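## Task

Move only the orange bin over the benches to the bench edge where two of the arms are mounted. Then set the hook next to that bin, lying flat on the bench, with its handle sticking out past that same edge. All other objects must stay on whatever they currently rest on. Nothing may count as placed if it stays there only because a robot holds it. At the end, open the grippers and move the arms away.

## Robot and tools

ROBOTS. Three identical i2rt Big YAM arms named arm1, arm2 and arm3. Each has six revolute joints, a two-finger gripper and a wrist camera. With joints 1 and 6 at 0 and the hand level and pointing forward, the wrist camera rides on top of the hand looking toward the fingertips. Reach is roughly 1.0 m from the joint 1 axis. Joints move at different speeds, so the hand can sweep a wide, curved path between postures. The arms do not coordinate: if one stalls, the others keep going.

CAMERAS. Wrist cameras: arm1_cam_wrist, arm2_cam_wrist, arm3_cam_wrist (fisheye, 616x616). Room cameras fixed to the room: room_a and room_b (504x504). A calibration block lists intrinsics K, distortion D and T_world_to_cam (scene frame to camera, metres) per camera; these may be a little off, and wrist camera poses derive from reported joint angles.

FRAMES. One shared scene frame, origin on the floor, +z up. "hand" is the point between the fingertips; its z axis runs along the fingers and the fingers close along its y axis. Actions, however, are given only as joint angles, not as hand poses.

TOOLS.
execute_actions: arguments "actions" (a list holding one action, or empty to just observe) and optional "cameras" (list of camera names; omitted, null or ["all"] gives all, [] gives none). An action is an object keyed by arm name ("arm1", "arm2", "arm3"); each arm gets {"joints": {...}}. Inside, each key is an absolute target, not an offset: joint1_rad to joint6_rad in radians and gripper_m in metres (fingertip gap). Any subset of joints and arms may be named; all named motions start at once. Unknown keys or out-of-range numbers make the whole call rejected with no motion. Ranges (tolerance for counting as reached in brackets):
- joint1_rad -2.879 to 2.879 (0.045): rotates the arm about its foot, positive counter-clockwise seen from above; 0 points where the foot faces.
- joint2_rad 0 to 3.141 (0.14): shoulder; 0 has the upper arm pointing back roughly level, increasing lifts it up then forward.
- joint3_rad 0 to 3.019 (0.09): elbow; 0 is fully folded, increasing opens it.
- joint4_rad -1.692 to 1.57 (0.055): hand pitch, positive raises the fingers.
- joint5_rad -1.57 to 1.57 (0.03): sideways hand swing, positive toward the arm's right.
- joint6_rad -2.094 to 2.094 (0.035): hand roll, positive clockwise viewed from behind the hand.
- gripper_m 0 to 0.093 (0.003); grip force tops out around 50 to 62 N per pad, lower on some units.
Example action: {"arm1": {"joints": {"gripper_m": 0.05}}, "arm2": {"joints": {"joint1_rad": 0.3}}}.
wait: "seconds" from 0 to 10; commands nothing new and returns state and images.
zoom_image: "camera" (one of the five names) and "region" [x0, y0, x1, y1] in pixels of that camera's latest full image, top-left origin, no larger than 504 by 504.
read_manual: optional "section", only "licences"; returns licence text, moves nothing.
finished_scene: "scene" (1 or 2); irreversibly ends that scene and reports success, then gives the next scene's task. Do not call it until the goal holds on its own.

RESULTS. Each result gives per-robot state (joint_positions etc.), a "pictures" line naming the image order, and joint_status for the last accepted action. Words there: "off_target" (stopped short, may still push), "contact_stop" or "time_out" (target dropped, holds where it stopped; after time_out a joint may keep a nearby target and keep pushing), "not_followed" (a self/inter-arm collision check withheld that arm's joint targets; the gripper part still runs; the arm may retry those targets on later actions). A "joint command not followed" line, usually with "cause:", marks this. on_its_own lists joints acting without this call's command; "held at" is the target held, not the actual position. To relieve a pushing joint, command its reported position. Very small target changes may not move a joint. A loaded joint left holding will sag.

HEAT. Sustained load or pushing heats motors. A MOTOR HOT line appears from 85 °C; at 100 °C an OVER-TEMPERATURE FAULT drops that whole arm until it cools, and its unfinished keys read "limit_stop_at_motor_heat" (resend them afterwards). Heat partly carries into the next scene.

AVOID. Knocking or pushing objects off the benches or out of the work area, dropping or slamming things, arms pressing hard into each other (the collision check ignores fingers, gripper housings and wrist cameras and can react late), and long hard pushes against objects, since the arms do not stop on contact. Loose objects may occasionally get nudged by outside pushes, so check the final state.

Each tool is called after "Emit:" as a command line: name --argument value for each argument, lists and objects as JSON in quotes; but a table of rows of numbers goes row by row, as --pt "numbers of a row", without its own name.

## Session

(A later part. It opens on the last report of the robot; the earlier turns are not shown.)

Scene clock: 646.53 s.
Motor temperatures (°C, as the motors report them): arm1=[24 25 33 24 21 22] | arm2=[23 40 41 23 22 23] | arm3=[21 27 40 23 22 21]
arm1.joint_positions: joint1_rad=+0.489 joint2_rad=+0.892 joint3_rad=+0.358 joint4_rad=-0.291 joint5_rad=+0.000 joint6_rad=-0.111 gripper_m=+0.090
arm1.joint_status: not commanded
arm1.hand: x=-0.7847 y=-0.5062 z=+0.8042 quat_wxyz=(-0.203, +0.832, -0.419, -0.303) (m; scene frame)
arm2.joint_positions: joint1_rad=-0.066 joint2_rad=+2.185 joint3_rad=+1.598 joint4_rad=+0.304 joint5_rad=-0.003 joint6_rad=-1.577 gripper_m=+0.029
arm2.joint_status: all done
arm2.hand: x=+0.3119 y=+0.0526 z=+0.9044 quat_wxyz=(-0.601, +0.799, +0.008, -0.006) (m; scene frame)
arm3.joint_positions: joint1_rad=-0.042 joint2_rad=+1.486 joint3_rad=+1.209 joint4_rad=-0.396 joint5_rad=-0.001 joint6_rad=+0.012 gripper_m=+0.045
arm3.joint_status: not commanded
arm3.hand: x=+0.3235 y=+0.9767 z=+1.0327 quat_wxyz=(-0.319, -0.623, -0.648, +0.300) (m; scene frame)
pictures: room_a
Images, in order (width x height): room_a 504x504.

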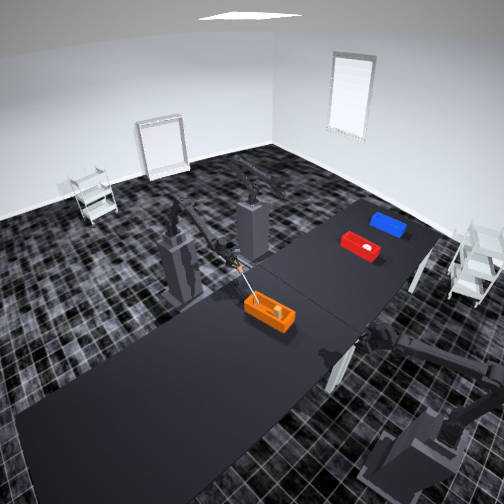

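Working. Continue.

Emit:
execute_actions --actions '[{"arm2":{"joints":{"joint2_rad":2.03,"joint3_rad":1.34,"joint4_rad":0.41}}}]' --cameras '[]'

Emit:
execute_actions --actions '[{"arm2":{"joints":{"joint2_rad":1.90,"joint3_rad":1.11,"joint4_rad":0.514}}}]' --cameras '["room_a","room_b"]'

Emit:
zoom_image --camera "room_a" --region '[150,180,310,340]'

Scene clock: 653.07 s.
Motor temperatures (°C, as the motors report them): arm1=[24 25 33 24 21 22] | arm2=[23 40 40 23 22 23] | arm3=[21 27 40 23 22 21]
arm1.joint_positions: joint1_rad=+0.489 joint2_rad=+0.892 joint3_rad=+0.358 joint4_rad=-0.291 joint5_rad=+0.000 joint6_rad=-0.111 gripper_m=+0.090
arm1.joint_status: not commanded
arm1.hand: x=-0.7847 y=-0.5062 z=+0.8042 quat_wxyz=(-0.203, +0.832, -0.419, -0.303) (m; scene frame)
arm2.joint_positions: joint1_rad=-0.066 joint2_rad=+2.052 joint3_rad=+1.356 joint4_rad=+0.411 joint5_rad=-0.003 joint6_rad=-1.577 gripper_m=+0.029
arm2.joint_status: all done
arm2.hand: x=+0.3129 y=-0.0107 z=+0.9043 quat_wxyz=(-0.600, +0.800, +0.008, -0.006) (m; scene frame)
arm3.joint_positions: joint1_rad=-0.042 joint2_rad=+1.486 joint3_rad=+1.209 joint4_rad=-0.396 joint5_rad=-0.001 joint6_rad=+0.012 gripper_m=+0.045
arm3.joint_status: not commanded
arm3.hand: x=+0.3235 y=+0.9767 z=+1.0327 quat_wxyz=(-0.319, -0.623, -0.648, +0.300) (m; scene frame)
pictures: none
No camera images: the call's "cameras" was empty. Leave "cameras" out to get every camera's image.

Scene clock: 653.97 s.
Motor temperatures (°C, as the motors report them): arm1=[24 25 33 24 21 22] | arm2=[23 40 39 23 22 23] | arm3=[21 27 40 23 22 21]
arm1.joint_positions: joint1_rad=+0.489 joint2_rad=+0.892 joint3_rad=+0.358 joint4_rad=-0.291 joint5_rad=+0.000 joint6_rad=-0.111 gripper_m=+0.090
arm1.joint_status: not commanded
arm1.hand: x=-0.7847 y=-0.5062 z=+0.8042 quat_wxyz=(-0.203, +0.832, -0.419, -0.303) (m; scene frame)
arm2.joint_positions: joint1_rad=-0.066 joint2_rad=+1.921 joint3_rad=+1.124 joint4_rad=+0.511 joint5_rad=-0.003 joint6_rad=-1.577 gripper_m=+0.029
arm2.joint_status: all done
arm2.hand: x=+0.3140 y=-0.0789 z=+0.9040 quat_wxyz=(-0.600, +0.800, +0.008, -0.006) (m; scene frame)
arm3.joint_positions: joint1_rad=-0.042 joint2_rad=+1.486 joint3_rad=+1.209 joint4_rad=-0.396 joint5_rad=-0.001 joint6_rad=+0.012 gripper_m=+0.045
arm3.joint_status: not commanded
arm3.hand: x=+0.3235 y=+0.9767 z=+1.0327 quat_wxyz=(-0.319, -0.623, -0.648, +0.300) (m; scene frame)
pictures: room_a, room_b
Images, in order (width x height): room_a 504x504, room_b 504x504.

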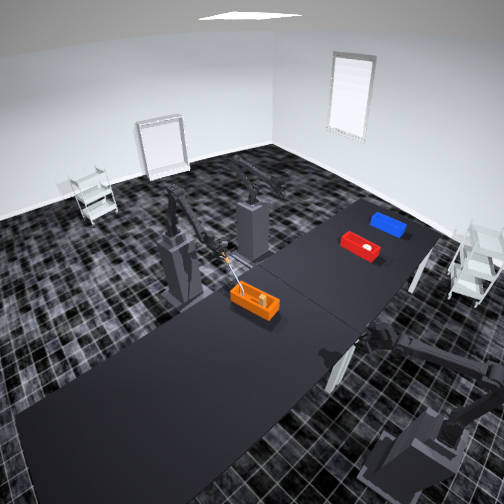

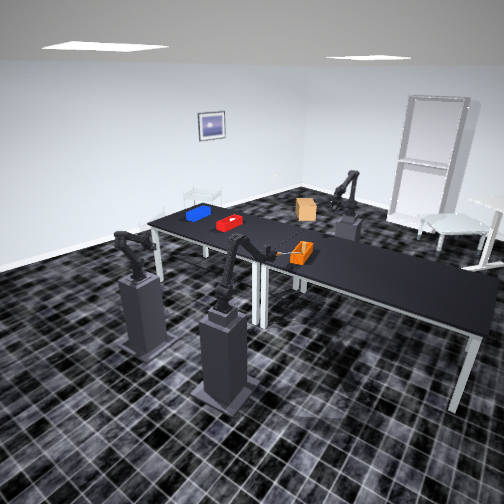

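Region (150, 180, 310, 340) of room_a's 504x504 image, scaled by 3.150, with more detail than that image has.

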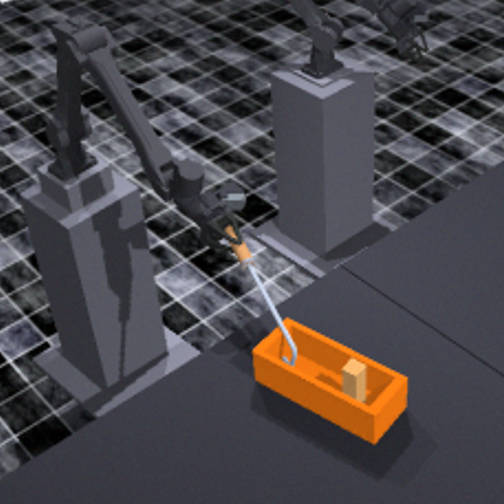

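Emit:
execute_actions --actions '[{"arm2":{"joints":{"joint2_rad":1.81,"joint3_rad":0.96,"joint4_rad":0.58}}}]' --cameras '[]'

Emit:
execute_actions --actions '[{"arm2":{"joints":{"joint2_rad":1.715,"joint3_rad":0.81,"joint4_rad":0.636}}}]' --cameras '["room_a","room_b"]'

Emit:
zoom_image --camera "room_a" --region '[150,180,310,340]'

Scene clock: 665.37 s.
Motor temperatures (°C, as the motors report them): arm1=[24 25 33 24 21 22] | arm2=[23 38 38 23 22 23] | arm3=[21 27 40 23 22 21]
arm1.joint_positions: joint1_rad=+0.489 joint2_rad=+0.892 joint3_rad=+0.358 joint4_rad=-0.291 joint5_rad=+0.000 joint6_rad=-0.111 gripper_m=+0.090
arm1.joint_status: not commanded
arm1.hand: x=-0.7847 y=-0.5062 z=+0.8042 quat_wxyz=(-0.203, +0.832, -0.419, -0.303) (m; scene frame)
arm2.joint_positions: joint1_rad=-0.066 joint2_rad=+1.830 joint3_rad=+0.971 joint4_rad=+0.574 joint5_rad=-0.003 joint6_rad=-1.577 gripper_m=+0.029
arm2.joint_status: all done
arm2.hand: x=+0.3145 y=-0.1273 z=+0.9041 quat_wxyz=(-0.600, +0.800, +0.009, -0.006) (m; scene frame)
arm3.joint_positions: joint1_rad=-0.042 joint2_rad=+1.486 joint3_rad=+1.209 joint4_rad=-0.396 joint5_rad=-0.001 joint6_rad=+0.012 gripper_m=+0.045
arm3.joint_status: not commanded
arm3.hand: x=+0.3235 y=+0.9767 z=+1.0327 quat_wxyz=(-0.319, -0.623, -0.648, +0.300) (m; scene frame)
pictures: none
No camera images: the call's "cameras" was empty. Leave "cameras" out to get every camera's image.

Scene clock: 666.13 s.
Motor temperatures (°C, as the motors report them): arm1=[24 25 33 24 21 22] | arm2=[23 38 38 23 22 23] | arm3=[21 27 40 23 22 21]
arm1.joint_positions: joint1_rad=+0.489 joint2_rad=+0.892 joint3_rad=+0.358 joint4_rad=-0.291 joint5_rad=+0.000 joint6_rad=-0.111 gripper_m=+0.090
arm1.joint_status: not commanded
arm1.hand: x=-0.7847 y=-0.5062 z=+0.8042 quat_wxyz=(-0.203, +0.832, -0.419, -0.303) (m; scene frame)
arm2.joint_positions: joint1_rad=-0.066 joint2_rad=+1.733 joint3_rad=+0.818 joint4_rad=+0.628 joint5_rad=-0.003 joint6_rad=-1.577 gripper_m=+0.029
arm2.joint_status: all done
arm2.hand: x=+0.3154 y=-0.1784 z=+0.9045 quat_wxyz=(-0.599, +0.801, +0.009, -0.006) (m; scene frame)
arm3.joint_positions: joint1_rad=-0.042 joint2_rad=+1.486 joint3_rad=+1.209 joint4_rad=-0.396 joint5_rad=-0.001 joint6_rad=+0.012 gripper_m=+0.045
arm3.joint_status: not commanded
arm3.hand: x=+0.3235 y=+0.9767 z=+1.0327 quat_wxyz=(-0.319, -0.623, -0.648, +0.300) (m; scene frame)
pictures: room_a, room_b
Images, in order (width x height): room_a 504x504, room_b 504x504.

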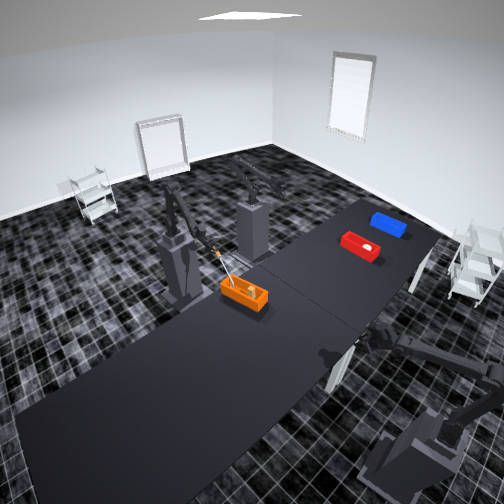

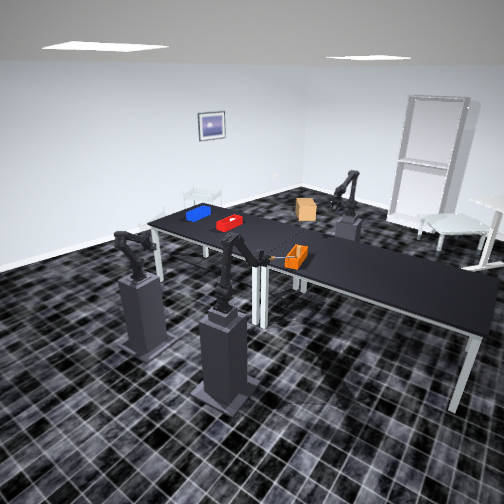

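Region (150, 180, 310, 340) of room_a's 504x504 image, scaled by 3.150, with more detail than that image has.

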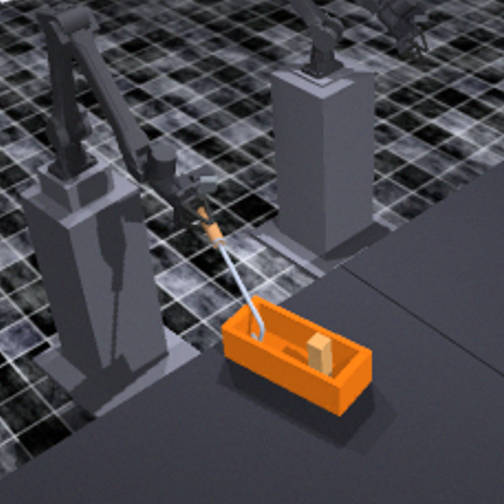

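Emit:
execute_actions --actions '[{"arm2":{"joints":{"joint2_rad":1.655,"joint3_rad":0.72,"joint4_rad":0.67}}}]' --cameras '["room_a","room_b"]'

Emit:
zoom_image --camera "room_b" --region '[230,210,350,300]'

Emit:
zoom_image --camera "room_a" --region '[150,180,310,340]'

Scene clock: 674.17 s.
Motor temperatures (°C, as the motors report them): arm1=[24 24 33 24 21 22] | arm2=[23 37 37 23 22 23] | arm3=[21 27 41 23 22 21]
arm1.joint_positions: joint1_rad=+0.489 joint2_rad=+0.892 joint3_rad=+0.358 joint4_rad=-0.291 joint5_rad=+0.000 joint6_rad=-0.111 gripper_m=+0.090
arm1.joint_status: not commanded
arm1.hand: x=-0.7847 y=-0.5062 z=+0.8042 quat_wxyz=(-0.203, +0.832, -0.419, -0.303) (m; scene frame)
arm2.joint_positions: joint1_rad=-0.066 joint2_rad=+1.675 joint3_rad=+0.728 joint4_rad=+0.661 joint5_rad=-0.003 joint6_rad=-1.577 gripper_m=+0.029
arm2.joint_status: all done
arm2.hand: x=+0.3159 y=-0.2095 z=+0.9038 quat_wxyz=(-0.600, +0.800, +0.009, -0.006) (m; scene frame)
arm3.joint_positions: joint1_rad=-0.042 joint2_rad=+1.486 joint3_rad=+1.209 joint4_rad=-0.396 joint5_rad=-0.001 joint6_rad=+0.012 gripper_m=+0.045
arm3.joint_status: not commanded
arm3.hand: x=+0.3235 y=+0.9767 z=+1.0327 quat_wxyz=(-0.319, -0.623, -0.648, +0.300) (m; scene frame)
pictures: room_a, room_b
Images, in order (width x height): room_a 504x504, room_b 504x504.

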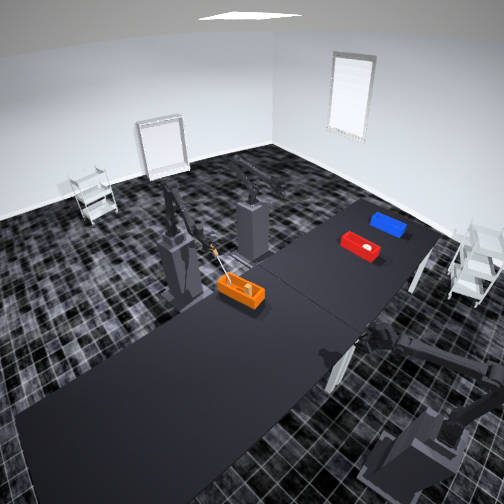

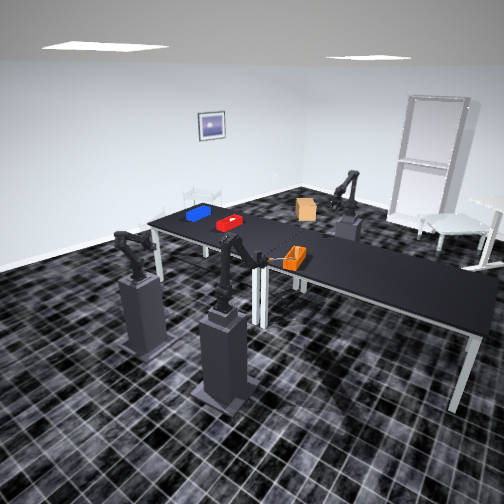

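Region (230, 210, 350, 300) of room_b's 504x504 image, scaled by 4.200, with more detail than that image has; it fills the top 378 rows of this view, and the rest is white.

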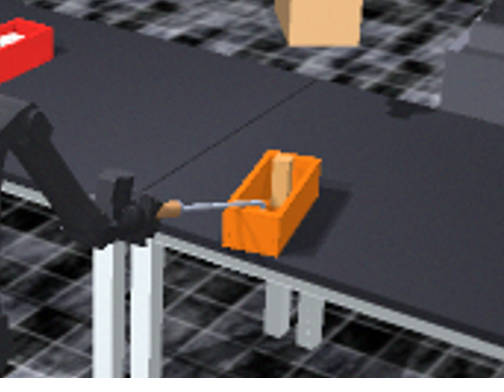

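Region (150, 180, 310, 340) of room_a's 504x504 image, scaled by 3.150, with more detail than that image has.

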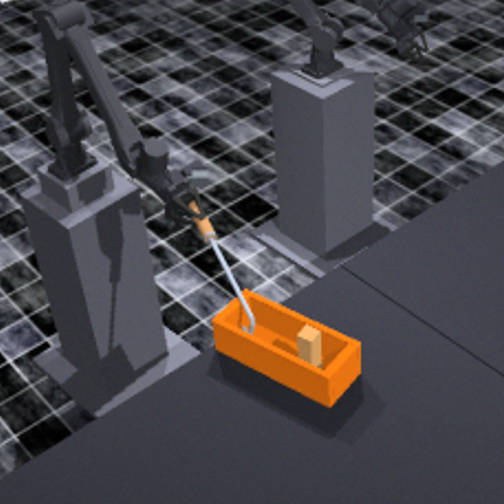

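Emit:
execute_actions --actions '[{"arm2":{"joints":{"joint2_rad":1.72,"joint3_rad":0.85,"joint4_rad":0.636}}}]' --cameras '[]'

Emit:
execute_actions --actions '[{"arm2":{"joints":{"joint3_rad":1.2,"joint4_rad":0.5}}}]' --cameras '["room_a","room_b"]'

Emit:
zoom_image --camera "room_a" --region '[150,180,310,340]'

Scene clock: 685.03 s.
Motor temperatures (°C, as the motors report them): arm1=[24 24 33 24 21 22] | arm2=[23 36 37 23 22 23] | arm3=[21 27 41 23 22 21]
arm1.joint_positions: joint1_rad=+0.489 joint2_rad=+0.892 joint3_rad=+0.358 joint4_rad=-0.291 joint5_rad=+0.000 joint6_rad=-0.111 gripper_m=+0.090
arm1.joint_status: not commanded
arm1.hand: x=-0.7847 y=-0.5062 z=+0.8042 quat_wxyz=(-0.203, +0.832, -0.419, -0.303) (m; scene frame)
arm2.joint_positions: joint1_rad=-0.066 joint2_rad=+1.715 joint3_rad=+0.792 joint4_rad=+0.636 joint5_rad=-0.002 joint6_rad=-1.577 gripper_m=+0.029
arm2.joint_status: all done
arm2.hand: x=+0.3156 y=-0.1875 z=+0.9048 quat_wxyz=(-0.599, +0.801, +0.008, -0.006) (m; scene frame)
arm3.joint_positions: joint1_rad=-0.042 joint2_rad=+1.486 joint3_rad=+1.209 joint4_rad=-0.396 joint5_rad=-0.001 joint6_rad=+0.012 gripper_m=+0.045
arm3.joint_status: not commanded
arm3.hand: x=+0.3235 y=+0.9767 z=+1.0327 quat_wxyz=(-0.319, -0.623, -0.648, +0.300) (m; scene frame)
pictures: none
No camera images: the call's "cameras" was empty. Leave "cameras" out to get every camera's image.

Scene clock: 686.33 s.
Motor temperatures (°C, as the motors report them): arm1=[24 24 33 24 21 22] | arm2=[23 36 38 23 22 23] | arm3=[21 27 41 23 22 21]
arm1.joint_positions: joint1_rad=+0.489 joint2_rad=+0.892 joint3_rad=+0.358 joint4_rad=-0.291 joint5_rad=+0.000 joint6_rad=-0.111 gripper_m=+0.090
arm1.joint_status: not commanded
arm1.hand: x=-0.7847 y=-0.5062 z=+0.8042 quat_wxyz=(-0.203, +0.832, -0.419, -0.303) (m; scene frame)
arm2.joint_positions: joint1_rad=-0.066 joint2_rad=+1.755 joint3_rad=+1.132 joint4_rad=+0.465 joint5_rad=-0.001 joint6_rad=-1.568 gripper_m=+0.029
arm2.joint_status: all done
arm2.hand: x=+0.3143 y=-0.0864 z=+1.0122 quat_wxyz=(-0.650, +0.760, +0.004, -0.009) (m; scene frame)
arm3.joint_positions: joint1_rad=-0.042 joint2_rad=+1.486 joint3_rad=+1.209 joint4_rad=-0.396 joint5_rad=-0.001 joint6_rad=+0.012 gripper_m=+0.045
arm3.joint_status: not commanded
arm3.hand: x=+0.3235 y=+0.9767 z=+1.0327 quat_wxyz=(-0.319, -0.623, -0.648, +0.300) (m; scene frame)
pictures: room_a, room_b
Images, in order (width x height): room_a 504x504, room_b 504x504.

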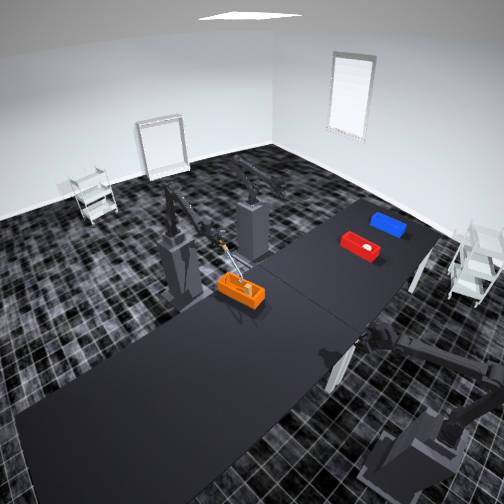

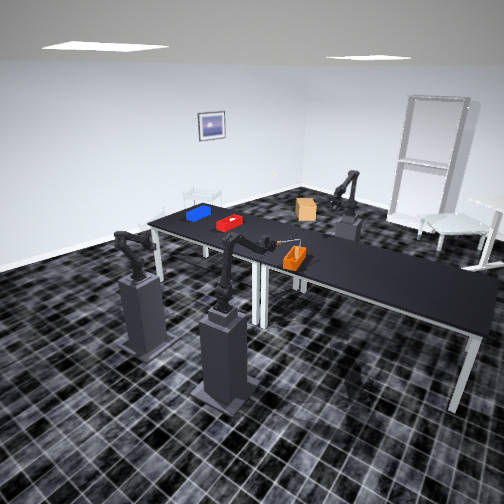

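Region (150, 180, 310, 340) of room_a's 504x504 image, scaled by 3.150, with more detail than that image has.

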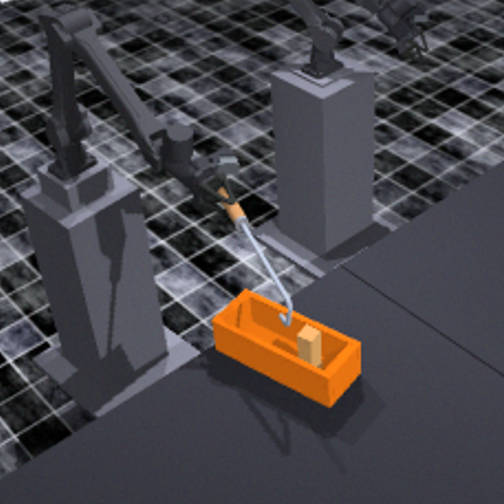

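Emit:
execute_actions --actions '[{"arm2":{"joints":{"joint3_rad":1.3,"joint4_rad":0.55}}}]' --cameras '[]'

Emit:
execute_actions --actions '[{"arm2":{"joints":{"joint1_rad":0.17}}}]' --cameras '[]'

Emit:
execute_actions --actions '[{"arm2":{"joints":{"joint6_rad":0.0}}}]' --cameras '["arm2_cam_wrist","room_b"]'

Emit:
zoom_image --camera "room_b" --region '[200,190,350,300]'

Scene clock: 705.27 s.
Motor temperatures (°C, as the motors report them): arm1=[24 24 33 24 21 22] | arm2=[23 37 43 23 22 23] | arm3=[21 27 41 23 22 21]
arm1.joint_positions: joint1_rad=+0.489 joint2_rad=+0.892 joint3_rad=+0.358 joint4_rad=-0.291 joint5_rad=+0.000 joint6_rad=-0.111 gripper_m=+0.090
arm1.joint_status: not commanded
arm1.hand: x=-0.7847 y=-0.5062 z=+0.8042 quat_wxyz=(-0.203, +0.832, -0.419, -0.303) (m; scene frame)
arm2.joint_positions: joint1_rad=-0.066 joint2_rad=+1.756 joint3_rad=+1.214 joint4_rad=+0.498 joint5_rad=-0.001 joint6_rad=-1.568 gripper_m=+0.029
arm2.joint_status: all done
arm2.hand: x=+0.3142 y=-0.0661 z=+1.0665 quat_wxyz=(-0.692, +0.722, +0.004, -0.009) (m; scene frame)
arm3.joint_positions: joint1_rad=-0.042 joint2_rad=+1.486 joint3_rad=+1.209 joint4_rad=-0.396 joint5_rad=-0.001 joint6_rad=+0.012 gripper_m=+0.045
arm3.joint_status: not commanded
arm3.hand: x=+0.3235 y=+0.9767 z=+1.0327 quat_wxyz=(-0.319, -0.623, -0.648, +0.300) (m; scene frame)
pictures: none
No camera images: the call's "cameras" was empty. Leave "cameras" out to get every camera's image.

Scene clock: 706.93 s.
Motor temperatures (°C, as the motors report them): arm1=[24 24 33 24 21 22] | arm2=[23 37 43 23 22 23] | arm3=[21 27 41 23 22 21]
arm1.joint_positions: joint1_rad=+0.489 joint2_rad=+0.892 joint3_rad=+0.358 joint4_rad=-0.291 joint5_rad=+0.000 joint6_rad=-0.111 gripper_m=+0.090
arm1.joint_status: not commanded
arm1.hand: x=-0.7847 y=-0.5062 z=+0.8042 quat_wxyz=(-0.203, +0.832, -0.419, -0.303) (m; scene frame)
arm2.joint_positions: joint1_rad=+0.164 joint2_rad=+1.756 joint3_rad=+1.214 joint4_rad=+0.498 joint5_rad=+0.002 joint6_rad=-1.568 gripper_m=+0.029
arm2.joint_status: all done
arm2.hand: x=+0.1483 y=-0.0880 z=+1.0672 quat_wxyz=(-0.687, +0.716, +0.086, -0.087) (m; scene frame)
arm3.joint_positions: joint1_rad=-0.042 joint2_rad=+1.486 joint3_rad=+1.209 joint4_rad=-0.396 joint5_rad=-0.001 joint6_rad=+0.012 gripper_m=+0.045
arm3.joint_status: not commanded
arm3.hand: x=+0.3235 y=+0.9767 z=+1.0327 quat_wxyz=(-0.319, -0.623, -0.648, +0.300) (m; scene frame)
pictures: none
No camera images: the call's "cameras" was empty. Leave "cameras" out to get every camera's image.

Scene clock: 709.07 s.
Motor temperatures (°C, as the motors report them): arm1=[24 24 33 24 21 22] | arm2=[23 37 44 23 22 23] | arm3=[21 27 41 23 22 21]
arm1.joint_positions: joint1_rad=+0.489 joint2_rad=+0.892 joint3_rad=+0.358 joint4_rad=-0.291 joint5_rad=+0.000 joint6_rad=-0.111 gripper_m=+0.090
arm1.joint_status: not commanded
arm1.hand: x=-0.7847 y=-0.5062 z=+0.8042 quat_wxyz=(-0.203, +0.832, -0.419, -0.303) (m; scene frame)
arm2.joint_positions: joint1_rad=+0.164 joint2_rad=+1.756 joint3_rad=+1.214 joint4_rad=+0.498 joint5_rad=+0.002 joint6_rad=-0.019 gripper_m=+0.029
arm2.joint_status: all done
arm2.hand: x=+0.1483 y=-0.0880 z=+1.0672 quat_wxyz=(-0.430, +0.572, -0.440, -0.543) (m; scene frame)
arm3.joint_positions: joint1_rad=-0.042 joint2_rad=+1.486 joint3_rad=+1.209 joint4_rad=-0.396 joint5_rad=-0.001 joint6_rad=+0.012 gripper_m=+0.045
arm3.joint_status: not commanded
arm3.hand: x=+0.3235 y=+0.9767 z=+1.0327 quat_wxyz=(-0.319, -0.623, -0.648, +0.300) (m; scene frame)
pictures: arm2_cam_wrist, room_b
camera_calibration (this result's frames):
arm2_cam_wrist: T_world_to_cam=[[0.971363, 0.236821, 0.0192362, -0.146601], [0.162722, -0.604062, -0.780148, 0.760152], [-0.173136, 0.760937, -0.625299, 0.881174], [0, 0, 0, 1]] pos_world=[0.171273, -0.17662, 1.14685]
Images, in order (width x height): arm2_cam_wrist 616x616, room_b 504x504.

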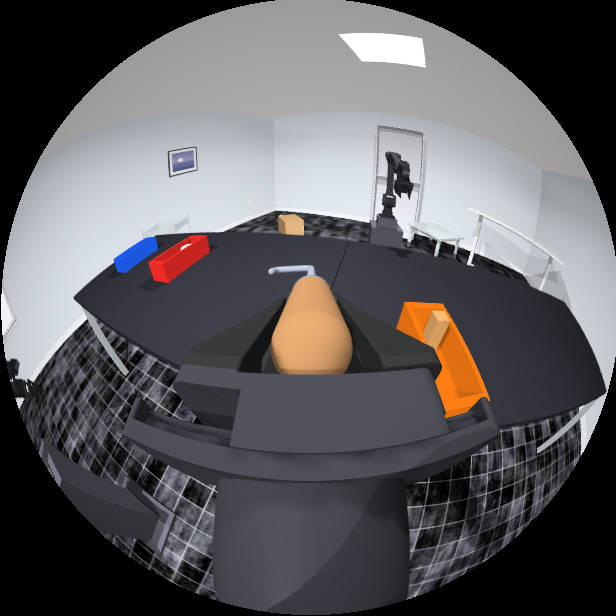

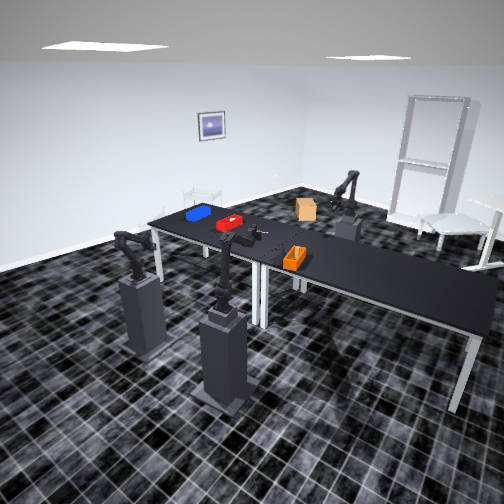

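Region (200, 190, 350, 300) of room_b's 504x504 image, scaled by 3.360, with more detail than that image has; it fills the top 370 rows of this view, and the rest is white.

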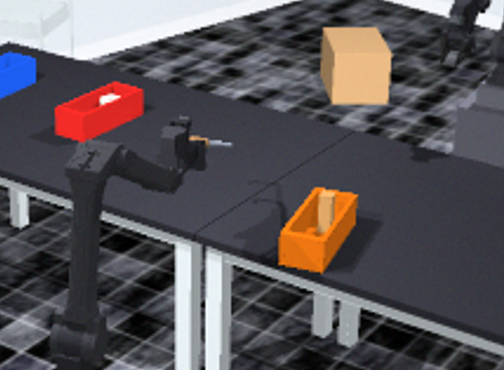

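Emit:
execute_actions --actions '[{"arm2":{"joints":{"joint1_rad":0.12,"joint2_rad":2.17,"joint3_rad":1.39,"joint4_rad":0.72}}}]' --cameras '["arm2_cam_wrist","room_b"]'

Emit:
zoom_image --camera "room_b" --region '[200,190,350,300]'

Scene clock: 722.87 s.
Motor temperatures (°C, as the motors report them): arm1=[24 24 33 24 21 22] | arm2=[23 37 45 23 22 23] | arm3=[21 27 41 23 22 21]
arm1.joint_positions: joint1_rad=+0.489 joint2_rad=+0.892 joint3_rad=+0.358 joint4_rad=-0.291 joint5_rad=+0.000 joint6_rad=-0.111 gripper_m=+0.090
arm1.joint_status: not commanded
arm1.hand: x=-0.7847 y=-0.5062 z=+0.8042 quat_wxyz=(-0.203, +0.832, -0.419, -0.303) (m; scene frame)
arm2.joint_positions: joint1_rad=+0.115 joint2_rad=+2.221 joint3_rad=+1.344 joint4_rad=+0.694 joint5_rad=+0.001 joint6_rad=-0.007 gripper_m=+0.029
arm2.joint_status: all done
arm2.hand: x=+0.1708 y=-0.0208 z=+0.8370 quat_wxyz=(-0.407, +0.594, -0.486, -0.495) (m; scene frame)
arm3.joint_positions: joint1_rad=-0.042 joint2_rad=+1.486 joint3_rad=+1.209 joint4_rad=-0.396 joint5_rad=-0.001 joint6_rad=+0.012 gripper_m=+0.045
arm3.joint_status: not commanded
arm3.hand: x=+0.3235 y=+0.9767 z=+1.0327 quat_wxyz=(-0.319, -0.623, -0.648, +0.300) (m; scene frame)
pictures: arm2_cam_wrist, room_b
camera_calibration (this result's frames):
arm2_cam_wrist: T_world_to_cam=[[0.981692, 0.190299, 0.00819934, -0.173385], [0.143985, -0.713216, -0.685997, 0.53962], [-0.124697, 0.674618, -0.727558, 0.765561], [0, 0, 0, 1]] pos_world=[0.187976, -0.0986008, 0.92859]
Images, in order (width x height): arm2_cam_wrist 616x616, room_b 504x504.

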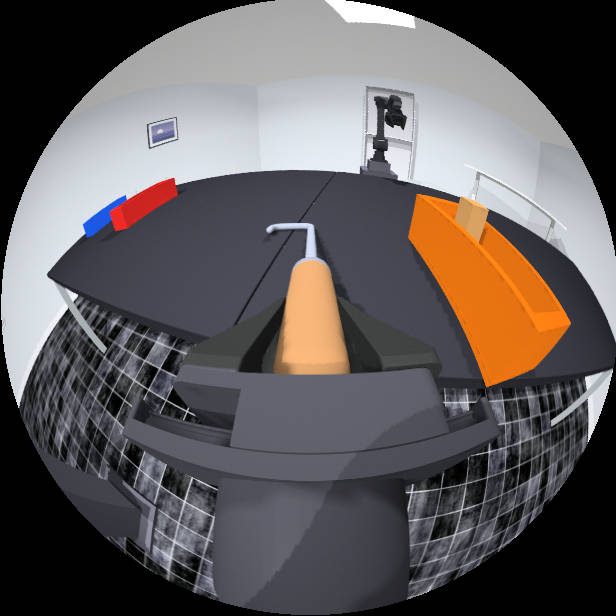

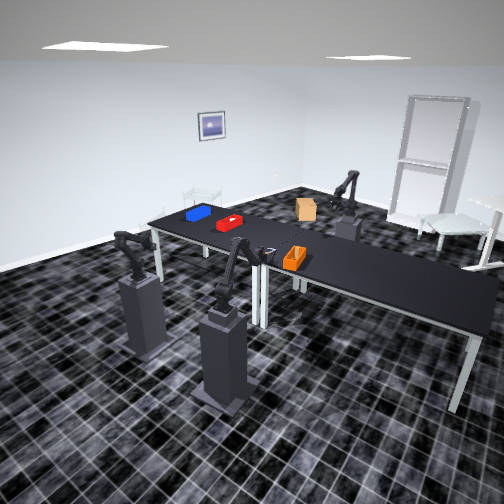

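Region (200, 190, 350, 300) of room_b's 504x504 image, scaled by 3.360, with more detail than that image has; it fills the top 370 rows of this view, and the rest is white.

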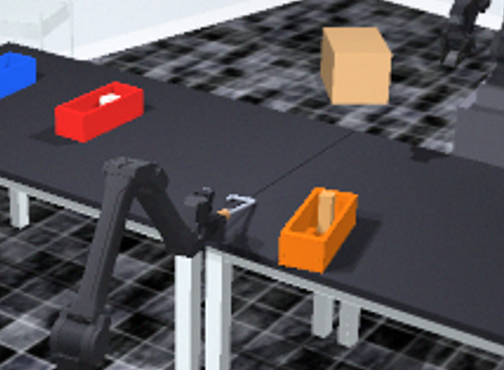

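Emit:
execute_actions --actions '[{"arm2":{"joints":{"joint2_rad":2.30,"joint3_rad":1.36}}}]' --cameras '["arm2_cam_wrist","room_b"]'

Emit:
zoom_image --camera "room_b" --region '[200,190,350,300]'

Scene clock: 732.47 s.
Motor temperatures (°C, as the motors report them): arm1=[24 24 33 24 21 22] | arm2=[23 38 43 23 22 23] | arm3=[21 27 41 23 22 21]
arm1.joint_positions: joint1_rad=+0.489 joint2_rad=+0.892 joint3_rad=+0.358 joint4_rad=-0.291 joint5_rad=+0.000 joint6_rad=-0.111 gripper_m=+0.090
arm1.joint_status: not commanded
arm1.hand: x=-0.7847 y=-0.5062 z=+0.8042 quat_wxyz=(-0.203, +0.832, -0.419, -0.303) (m; scene frame)
arm2.joint_positions: joint1_rad=+0.115 joint2_rad=+2.297 joint3_rad=+1.344 joint4_rad=+0.707 joint5_rad=+0.001 joint6_rad=-0.007 gripper_m=+0.029
arm2.joint_status: all done
arm2.hand: x=+0.1720 y=-0.0280 z=+0.7817 quat_wxyz=(-0.391, +0.610, -0.498, -0.476) (m; scene frame)
arm3.joint_positions: joint1_rad=-0.042 joint2_rad=+1.486 joint3_rad=+1.209 joint4_rad=-0.396 joint5_rad=-0.001 joint6_rad=+0.012 gripper_m=+0.045
arm3.joint_status: not commanded
arm3.hand: x=+0.3235 y=+0.9767 z=+1.0327 quat_wxyz=(-0.319, -0.623, -0.648, +0.300) (m; scene frame)
pictures: arm2_cam_wrist, room_b
camera_calibration (this result's frames):
arm2_cam_wrist: T_world_to_cam=[[0.981539, 0.191074, 0.00854205, -0.172966], [0.152398, -0.754316, -0.638578, 0.456694], [-0.115572, 0.62809, -0.76951, 0.760194], [0, 0, 0, 1]] pos_world=[0.18803, -0.0999294, 0.878089]
Images, in order (width x height): arm2_cam_wrist 616x616, room_b 504x504.

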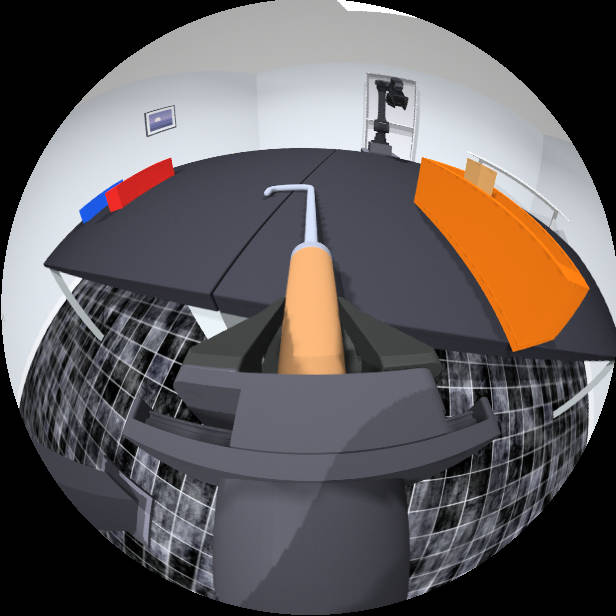

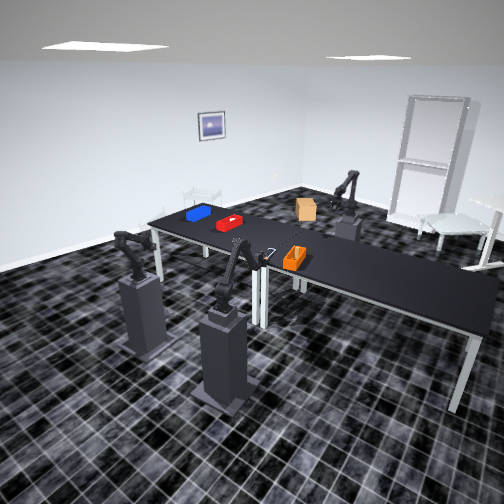

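Region (200, 190, 350, 300) of room_b's 504x504 image, scaled by 3.360, with more detail than that image has; it fills the top 370 rows of this view, and the rest is white.

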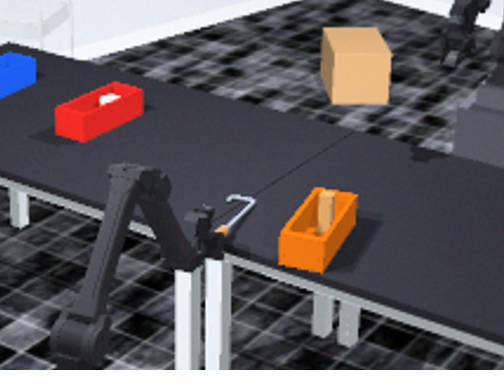

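Emit:
execute_actions --actions '[{"arm2":{"joints":{"joint4_rad":0.64}}}]' --cameras '[]'

Emit:
execute_actions --actions '[{"arm2":{"joints":{"gripper_m":0.09}}}]' --cameras '["arm2_cam_wrist"]'

Emit:
execute_actions --actions '[{"arm2":{"joints":{"joint2_rad":2.08,"joint3_rad":1.0,"joint4_rad":0.82}}}]' --cameras '["arm2_cam_wrist"]'

Emit:
execute_actions --actions '[{"arm2":{"joints":{"joint2_rad":1.0,"joint3_rad":0.9,"joint4_rad":-0.3}}}]'

Scene clock: 748.63 s.
Motor temperatures (°C, as the motors report them): arm1=[24 24 34 24 21 22] | arm2=[23 38 40 23 22 23] | arm3=[21 27 41 23 22 21]
arm1.joint_positions: joint1_rad=+0.489 joint2_rad=+0.892 joint3_rad=+0.358 joint4_rad=-0.291 joint5_rad=+0.000 joint6_rad=-0.111 gripper_m=+0.090
arm1.joint_status: not commanded
arm1.hand: x=-0.7847 y=-0.5062 z=+0.8042 quat_wxyz=(-0.203, +0.832, -0.419, -0.303) (m; scene frame)
arm2.joint_positions: joint1_rad=+0.115 joint2_rad=+2.297 joint3_rad=+1.344 joint4_rad=+0.659 joint5_rad=+0.001 joint6_rad=-0.007 gripper_m=+0.029
arm2.joint_status: all done
arm2.hand: x=+0.1725 y=-0.0311 z=+0.7702 quat_wxyz=(-0.379, +0.621, -0.508, -0.461) (m; scene frame)
arm3.joint_positions: joint1_rad=-0.042 joint2_rad=+1.486 joint3_rad=+1.209 joint4_rad=-0.396 joint5_rad=-0.001 joint6_rad=+0.012 gripper_m=+0.045
arm3.joint_status: not commanded
arm3.hand: x=+0.3235 y=+0.9767 z=+1.0327 quat_wxyz=(-0.319, -0.623, -0.648, +0.300) (m; scene frame)
pictures: none
No camera images: the call's "cameras" was empty. Leave "cameras" out to get every camera's image.

Scene clock: 749.33 s.
Motor temperatures (°C, as the motors report them): arm1=[24 24 34 24 21 22] | arm2=[23 38 40 23 22 23] | arm3=[21 27 41 23 22 21]
arm1.joint_positions: joint1_rad=+0.489 joint2_rad=+0.892 joint3_rad=+0.358 joint4_rad=-0.291 joint5_rad=+0.000 joint6_rad=-0.111 gripper_m=+0.090
arm1.joint_status: not commanded
arm1.hand: x=-0.7847 y=-0.5062 z=+0.8042 quat_wxyz=(-0.203, +0.832, -0.419, -0.303) (m; scene frame)
arm2.joint_positions: joint1_rad=+0.115 joint2_rad=+2.297 joint3_rad=+1.344 joint4_rad=+0.647 joint5_rad=+0.001 joint6_rad=-0.007 gripper_m=+0.090
arm2.joint_status: all done
arm2.hand: x=+0.1727 y=-0.0319 z=+0.7675 quat_wxyz=(-0.376, +0.624, -0.510, -0.457) (m; scene frame)
arm3.joint_positions: joint1_rad=-0.042 joint2_rad=+1.486 joint3_rad=+1.209 joint4_rad=-0.396 joint5_rad=-0.001 joint6_rad=+0.012 gripper_m=+0.045
arm3.joint_status: not commanded
arm3.hand: x=+0.3235 y=+0.9767 z=+1.0327 quat_wxyz=(-0.319, -0.623, -0.648, +0.300) (m; scene frame)
pictures: arm2_cam_wrist
camera_calibration (this result's frames):
arm2_cam_wrist: T_world_to_cam=[[0.98139, 0.191825, 0.00881957, -0.17297], [0.159809, -0.790406, -0.591371, 0.405911], [-0.106468, 0.581775, -0.806352, 0.777057], [0, 0, 0, 1]] pos_world=[0.187615, -0.0980574, 0.868151]
Images, in order (width x height): arm2_cam_wrist 616x616.

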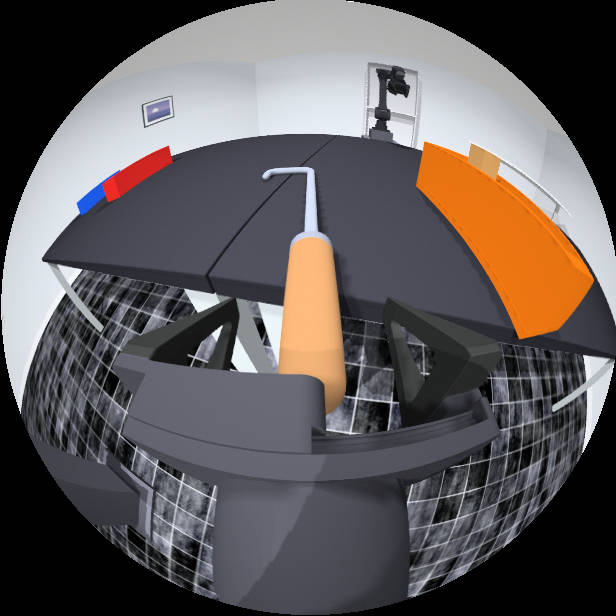

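Scene clock: 750.43 s.
Motor temperatures (°C, as the motors report them): arm1=[24 24 34 24 21 22] | arm2=[23 38 40 23 22 23] | arm3=[21 27 41 23 22 21]
arm1.joint_positions: joint1_rad=+0.489 joint2_rad=+0.892 joint3_rad=+0.358 joint4_rad=-0.291 joint5_rad=+0.000 joint6_rad=-0.111 gripper_m=+0.090
arm1.joint_status: not commanded
arm1.hand: x=-0.7847 y=-0.5062 z=+0.8042 quat_wxyz=(-0.203, +0.832, -0.419, -0.303) (m; scene frame)
arm2.joint_positions: joint1_rad=+0.115 joint2_rad=+2.089 joint3_rad=+1.001 joint4_rad=+0.804 joint5_rad=+0.001 joint6_rad=-0.007 gripper_m=+0.090
arm2.joint_status: all done
arm2.hand: x=+0.1921 y=-0.1283 z=+0.8029 quat_wxyz=(-0.382, +0.619, -0.506, -0.464) (m; scene frame)
arm3.joint_positions: joint1_rad=-0.042 joint2_rad=+1.486 joint3_rad=+1.209 joint4_rad=-0.396 joint5_rad=-0.001 joint6_rad=+0.012 gripper_m=+0.045
arm3.joint_status: not commanded
arm3.hand: x=+0.3235 y=+0.9767 z=+1.0327 quat_wxyz=(-0.319, -0.623, -0.648, +0.300) (m; scene frame)
pictures: arm2_cam_wrist
camera_calibration (this result's frames):
arm2_cam_wrist: T_world_to_cam=[[0.981444, 0.19155, 0.00872412, -0.173814], [0.157182, -0.777625, -0.608764, 0.363696], [-0.109825, 0.598839, -0.793304, 0.856099], [0, 0, 0, 1]] pos_world=[0.207443, -0.196552, 0.902067]
Images, in order (width x height): arm2_cam_wrist 616x616.

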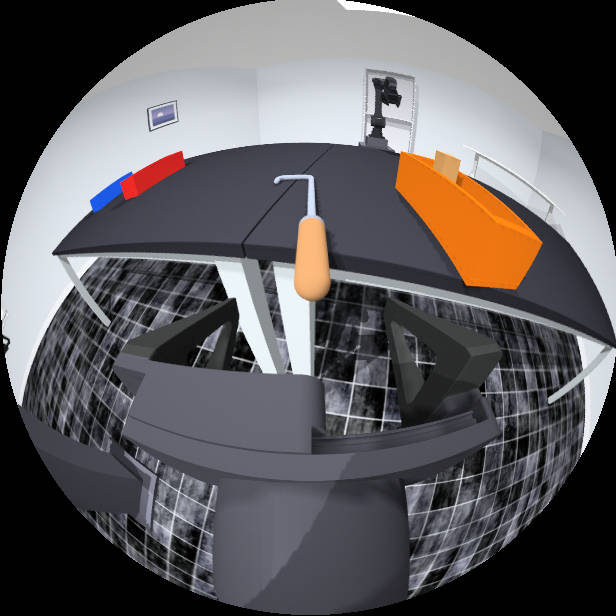

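Scene clock: 752.03 s.
Motor temperatures (°C, as the motors report them): arm1=[24 24 34 24 21 22] | arm2=[23 38 40 23 22 23] | arm3=[21 27 41 23 22 21]
arm1.joint_positions: joint1_rad=+0.489 joint2_rad=+0.892 joint3_rad=+0.358 joint4_rad=-0.291 joint5_rad=+0.000 joint6_rad=-0.111 gripper_m=+0.090
arm1.joint_status: not commanded
arm1.hand: x=-0.7847 y=-0.5062 z=+0.8042 quat_wxyz=(-0.203, +0.832, -0.419, -0.303) (m; scene frame)
arm2.joint_positions: joint1_rad=+0.115 joint2_rad=+1.008 joint3_rad=+0.887 joint4_rad=-0.293 joint5_rad=+0.001 joint6_rad=-0.007 gripper_m=+0.090
arm2.joint_status: all done
arm2.hand: x=+0.2328 y=-0.3250 z=+1.1261 quat_wxyz=(-0.348, +0.648, -0.529, -0.423) (m; scene frame)
arm3.joint_positions: joint1_rad=-0.042 joint2_rad=+1.486 joint3_rad=+1.209 joint4_rad=-0.396 joint5_rad=-0.001 joint6_rad=+0.012 gripper_m=+0.045
arm3.joint_status: not commanded
arm3.hand: x=+0.3235 y=+0.9767 z=+1.0327 quat_wxyz=(-0.319, -0.623, -0.648, +0.300) (m; scene frame)
pictures: arm1_cam_wrist, arm2_cam_wrist, arm3_cam_wrist, room_a, room_b
camera_calibration (this result's frames):
arm1_cam_wrist: T_world_to_cam=[[0.828061, 0.555536, 0.075465, 0.8725], [0.560607, -0.819058, -0.121918, 0.127293], [-0.00591984, 0.143262, -0.989667, 0.98743], [0, 0, 0, 1]] pos_world=[-0.787999, -0.521906, 0.926903]
arm2_cam_wrist: T_world_to_cam=[[0.981113, 0.193214, 0.00920225, -0.178789], [0.171741, -0.848212, -0.501041, 0.253395], [-0.0890028, 0.493158, -0.865375, 1.27672], [0, 0, 0, 1]] pos_world=[0.245525, -0.380146, 1.23344]
arm3_cam_wrist: T_world_to_cam=[[-0.99825, -0.055672, -0.0199488, 0.396675], [-0.0480683, 0.960333, -0.274682, -0.633806], [0.0344496, -0.273242, -0.961328, 1.3773], [0, 0, 0, 1]] pos_world=[0.318067, 1.00709, 1.15786]
Images, in order (width x height): arm1_cam_wrist 616x616, arm2_cam_wrist 616x616, arm3_cam_wrist 616x616, room_a 504x504, room_b 504x504.

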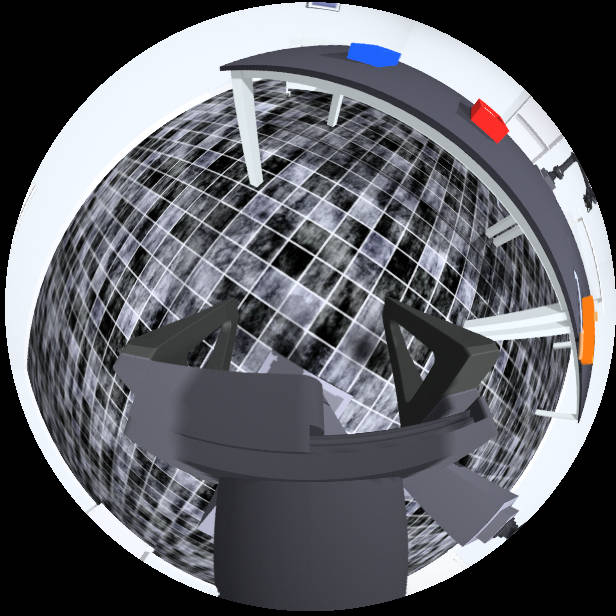

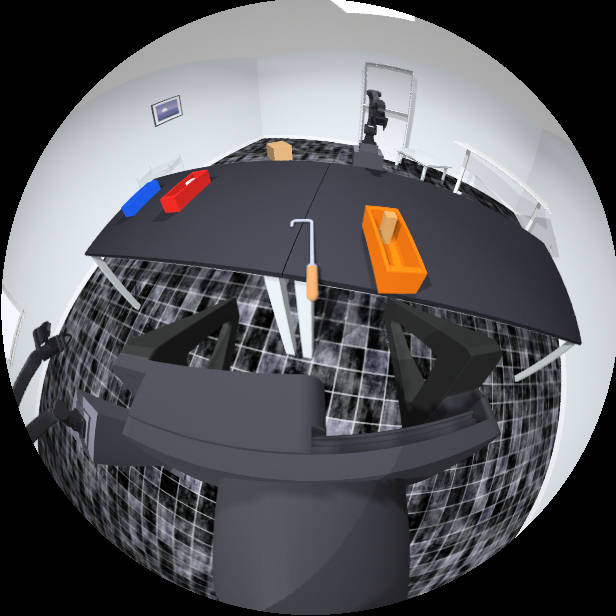

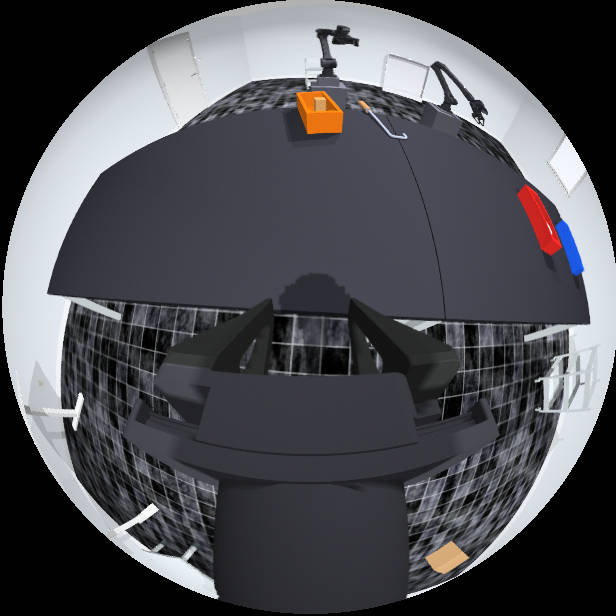

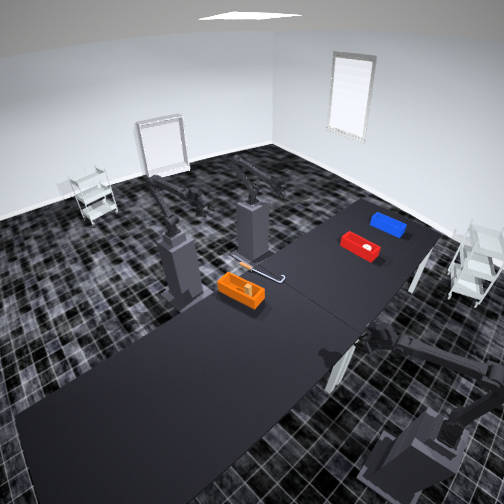

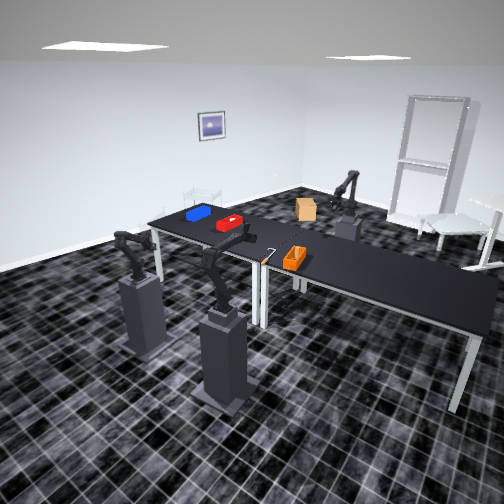

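Emit:
finished_scene --scene 1

The scene is finished: the task was done.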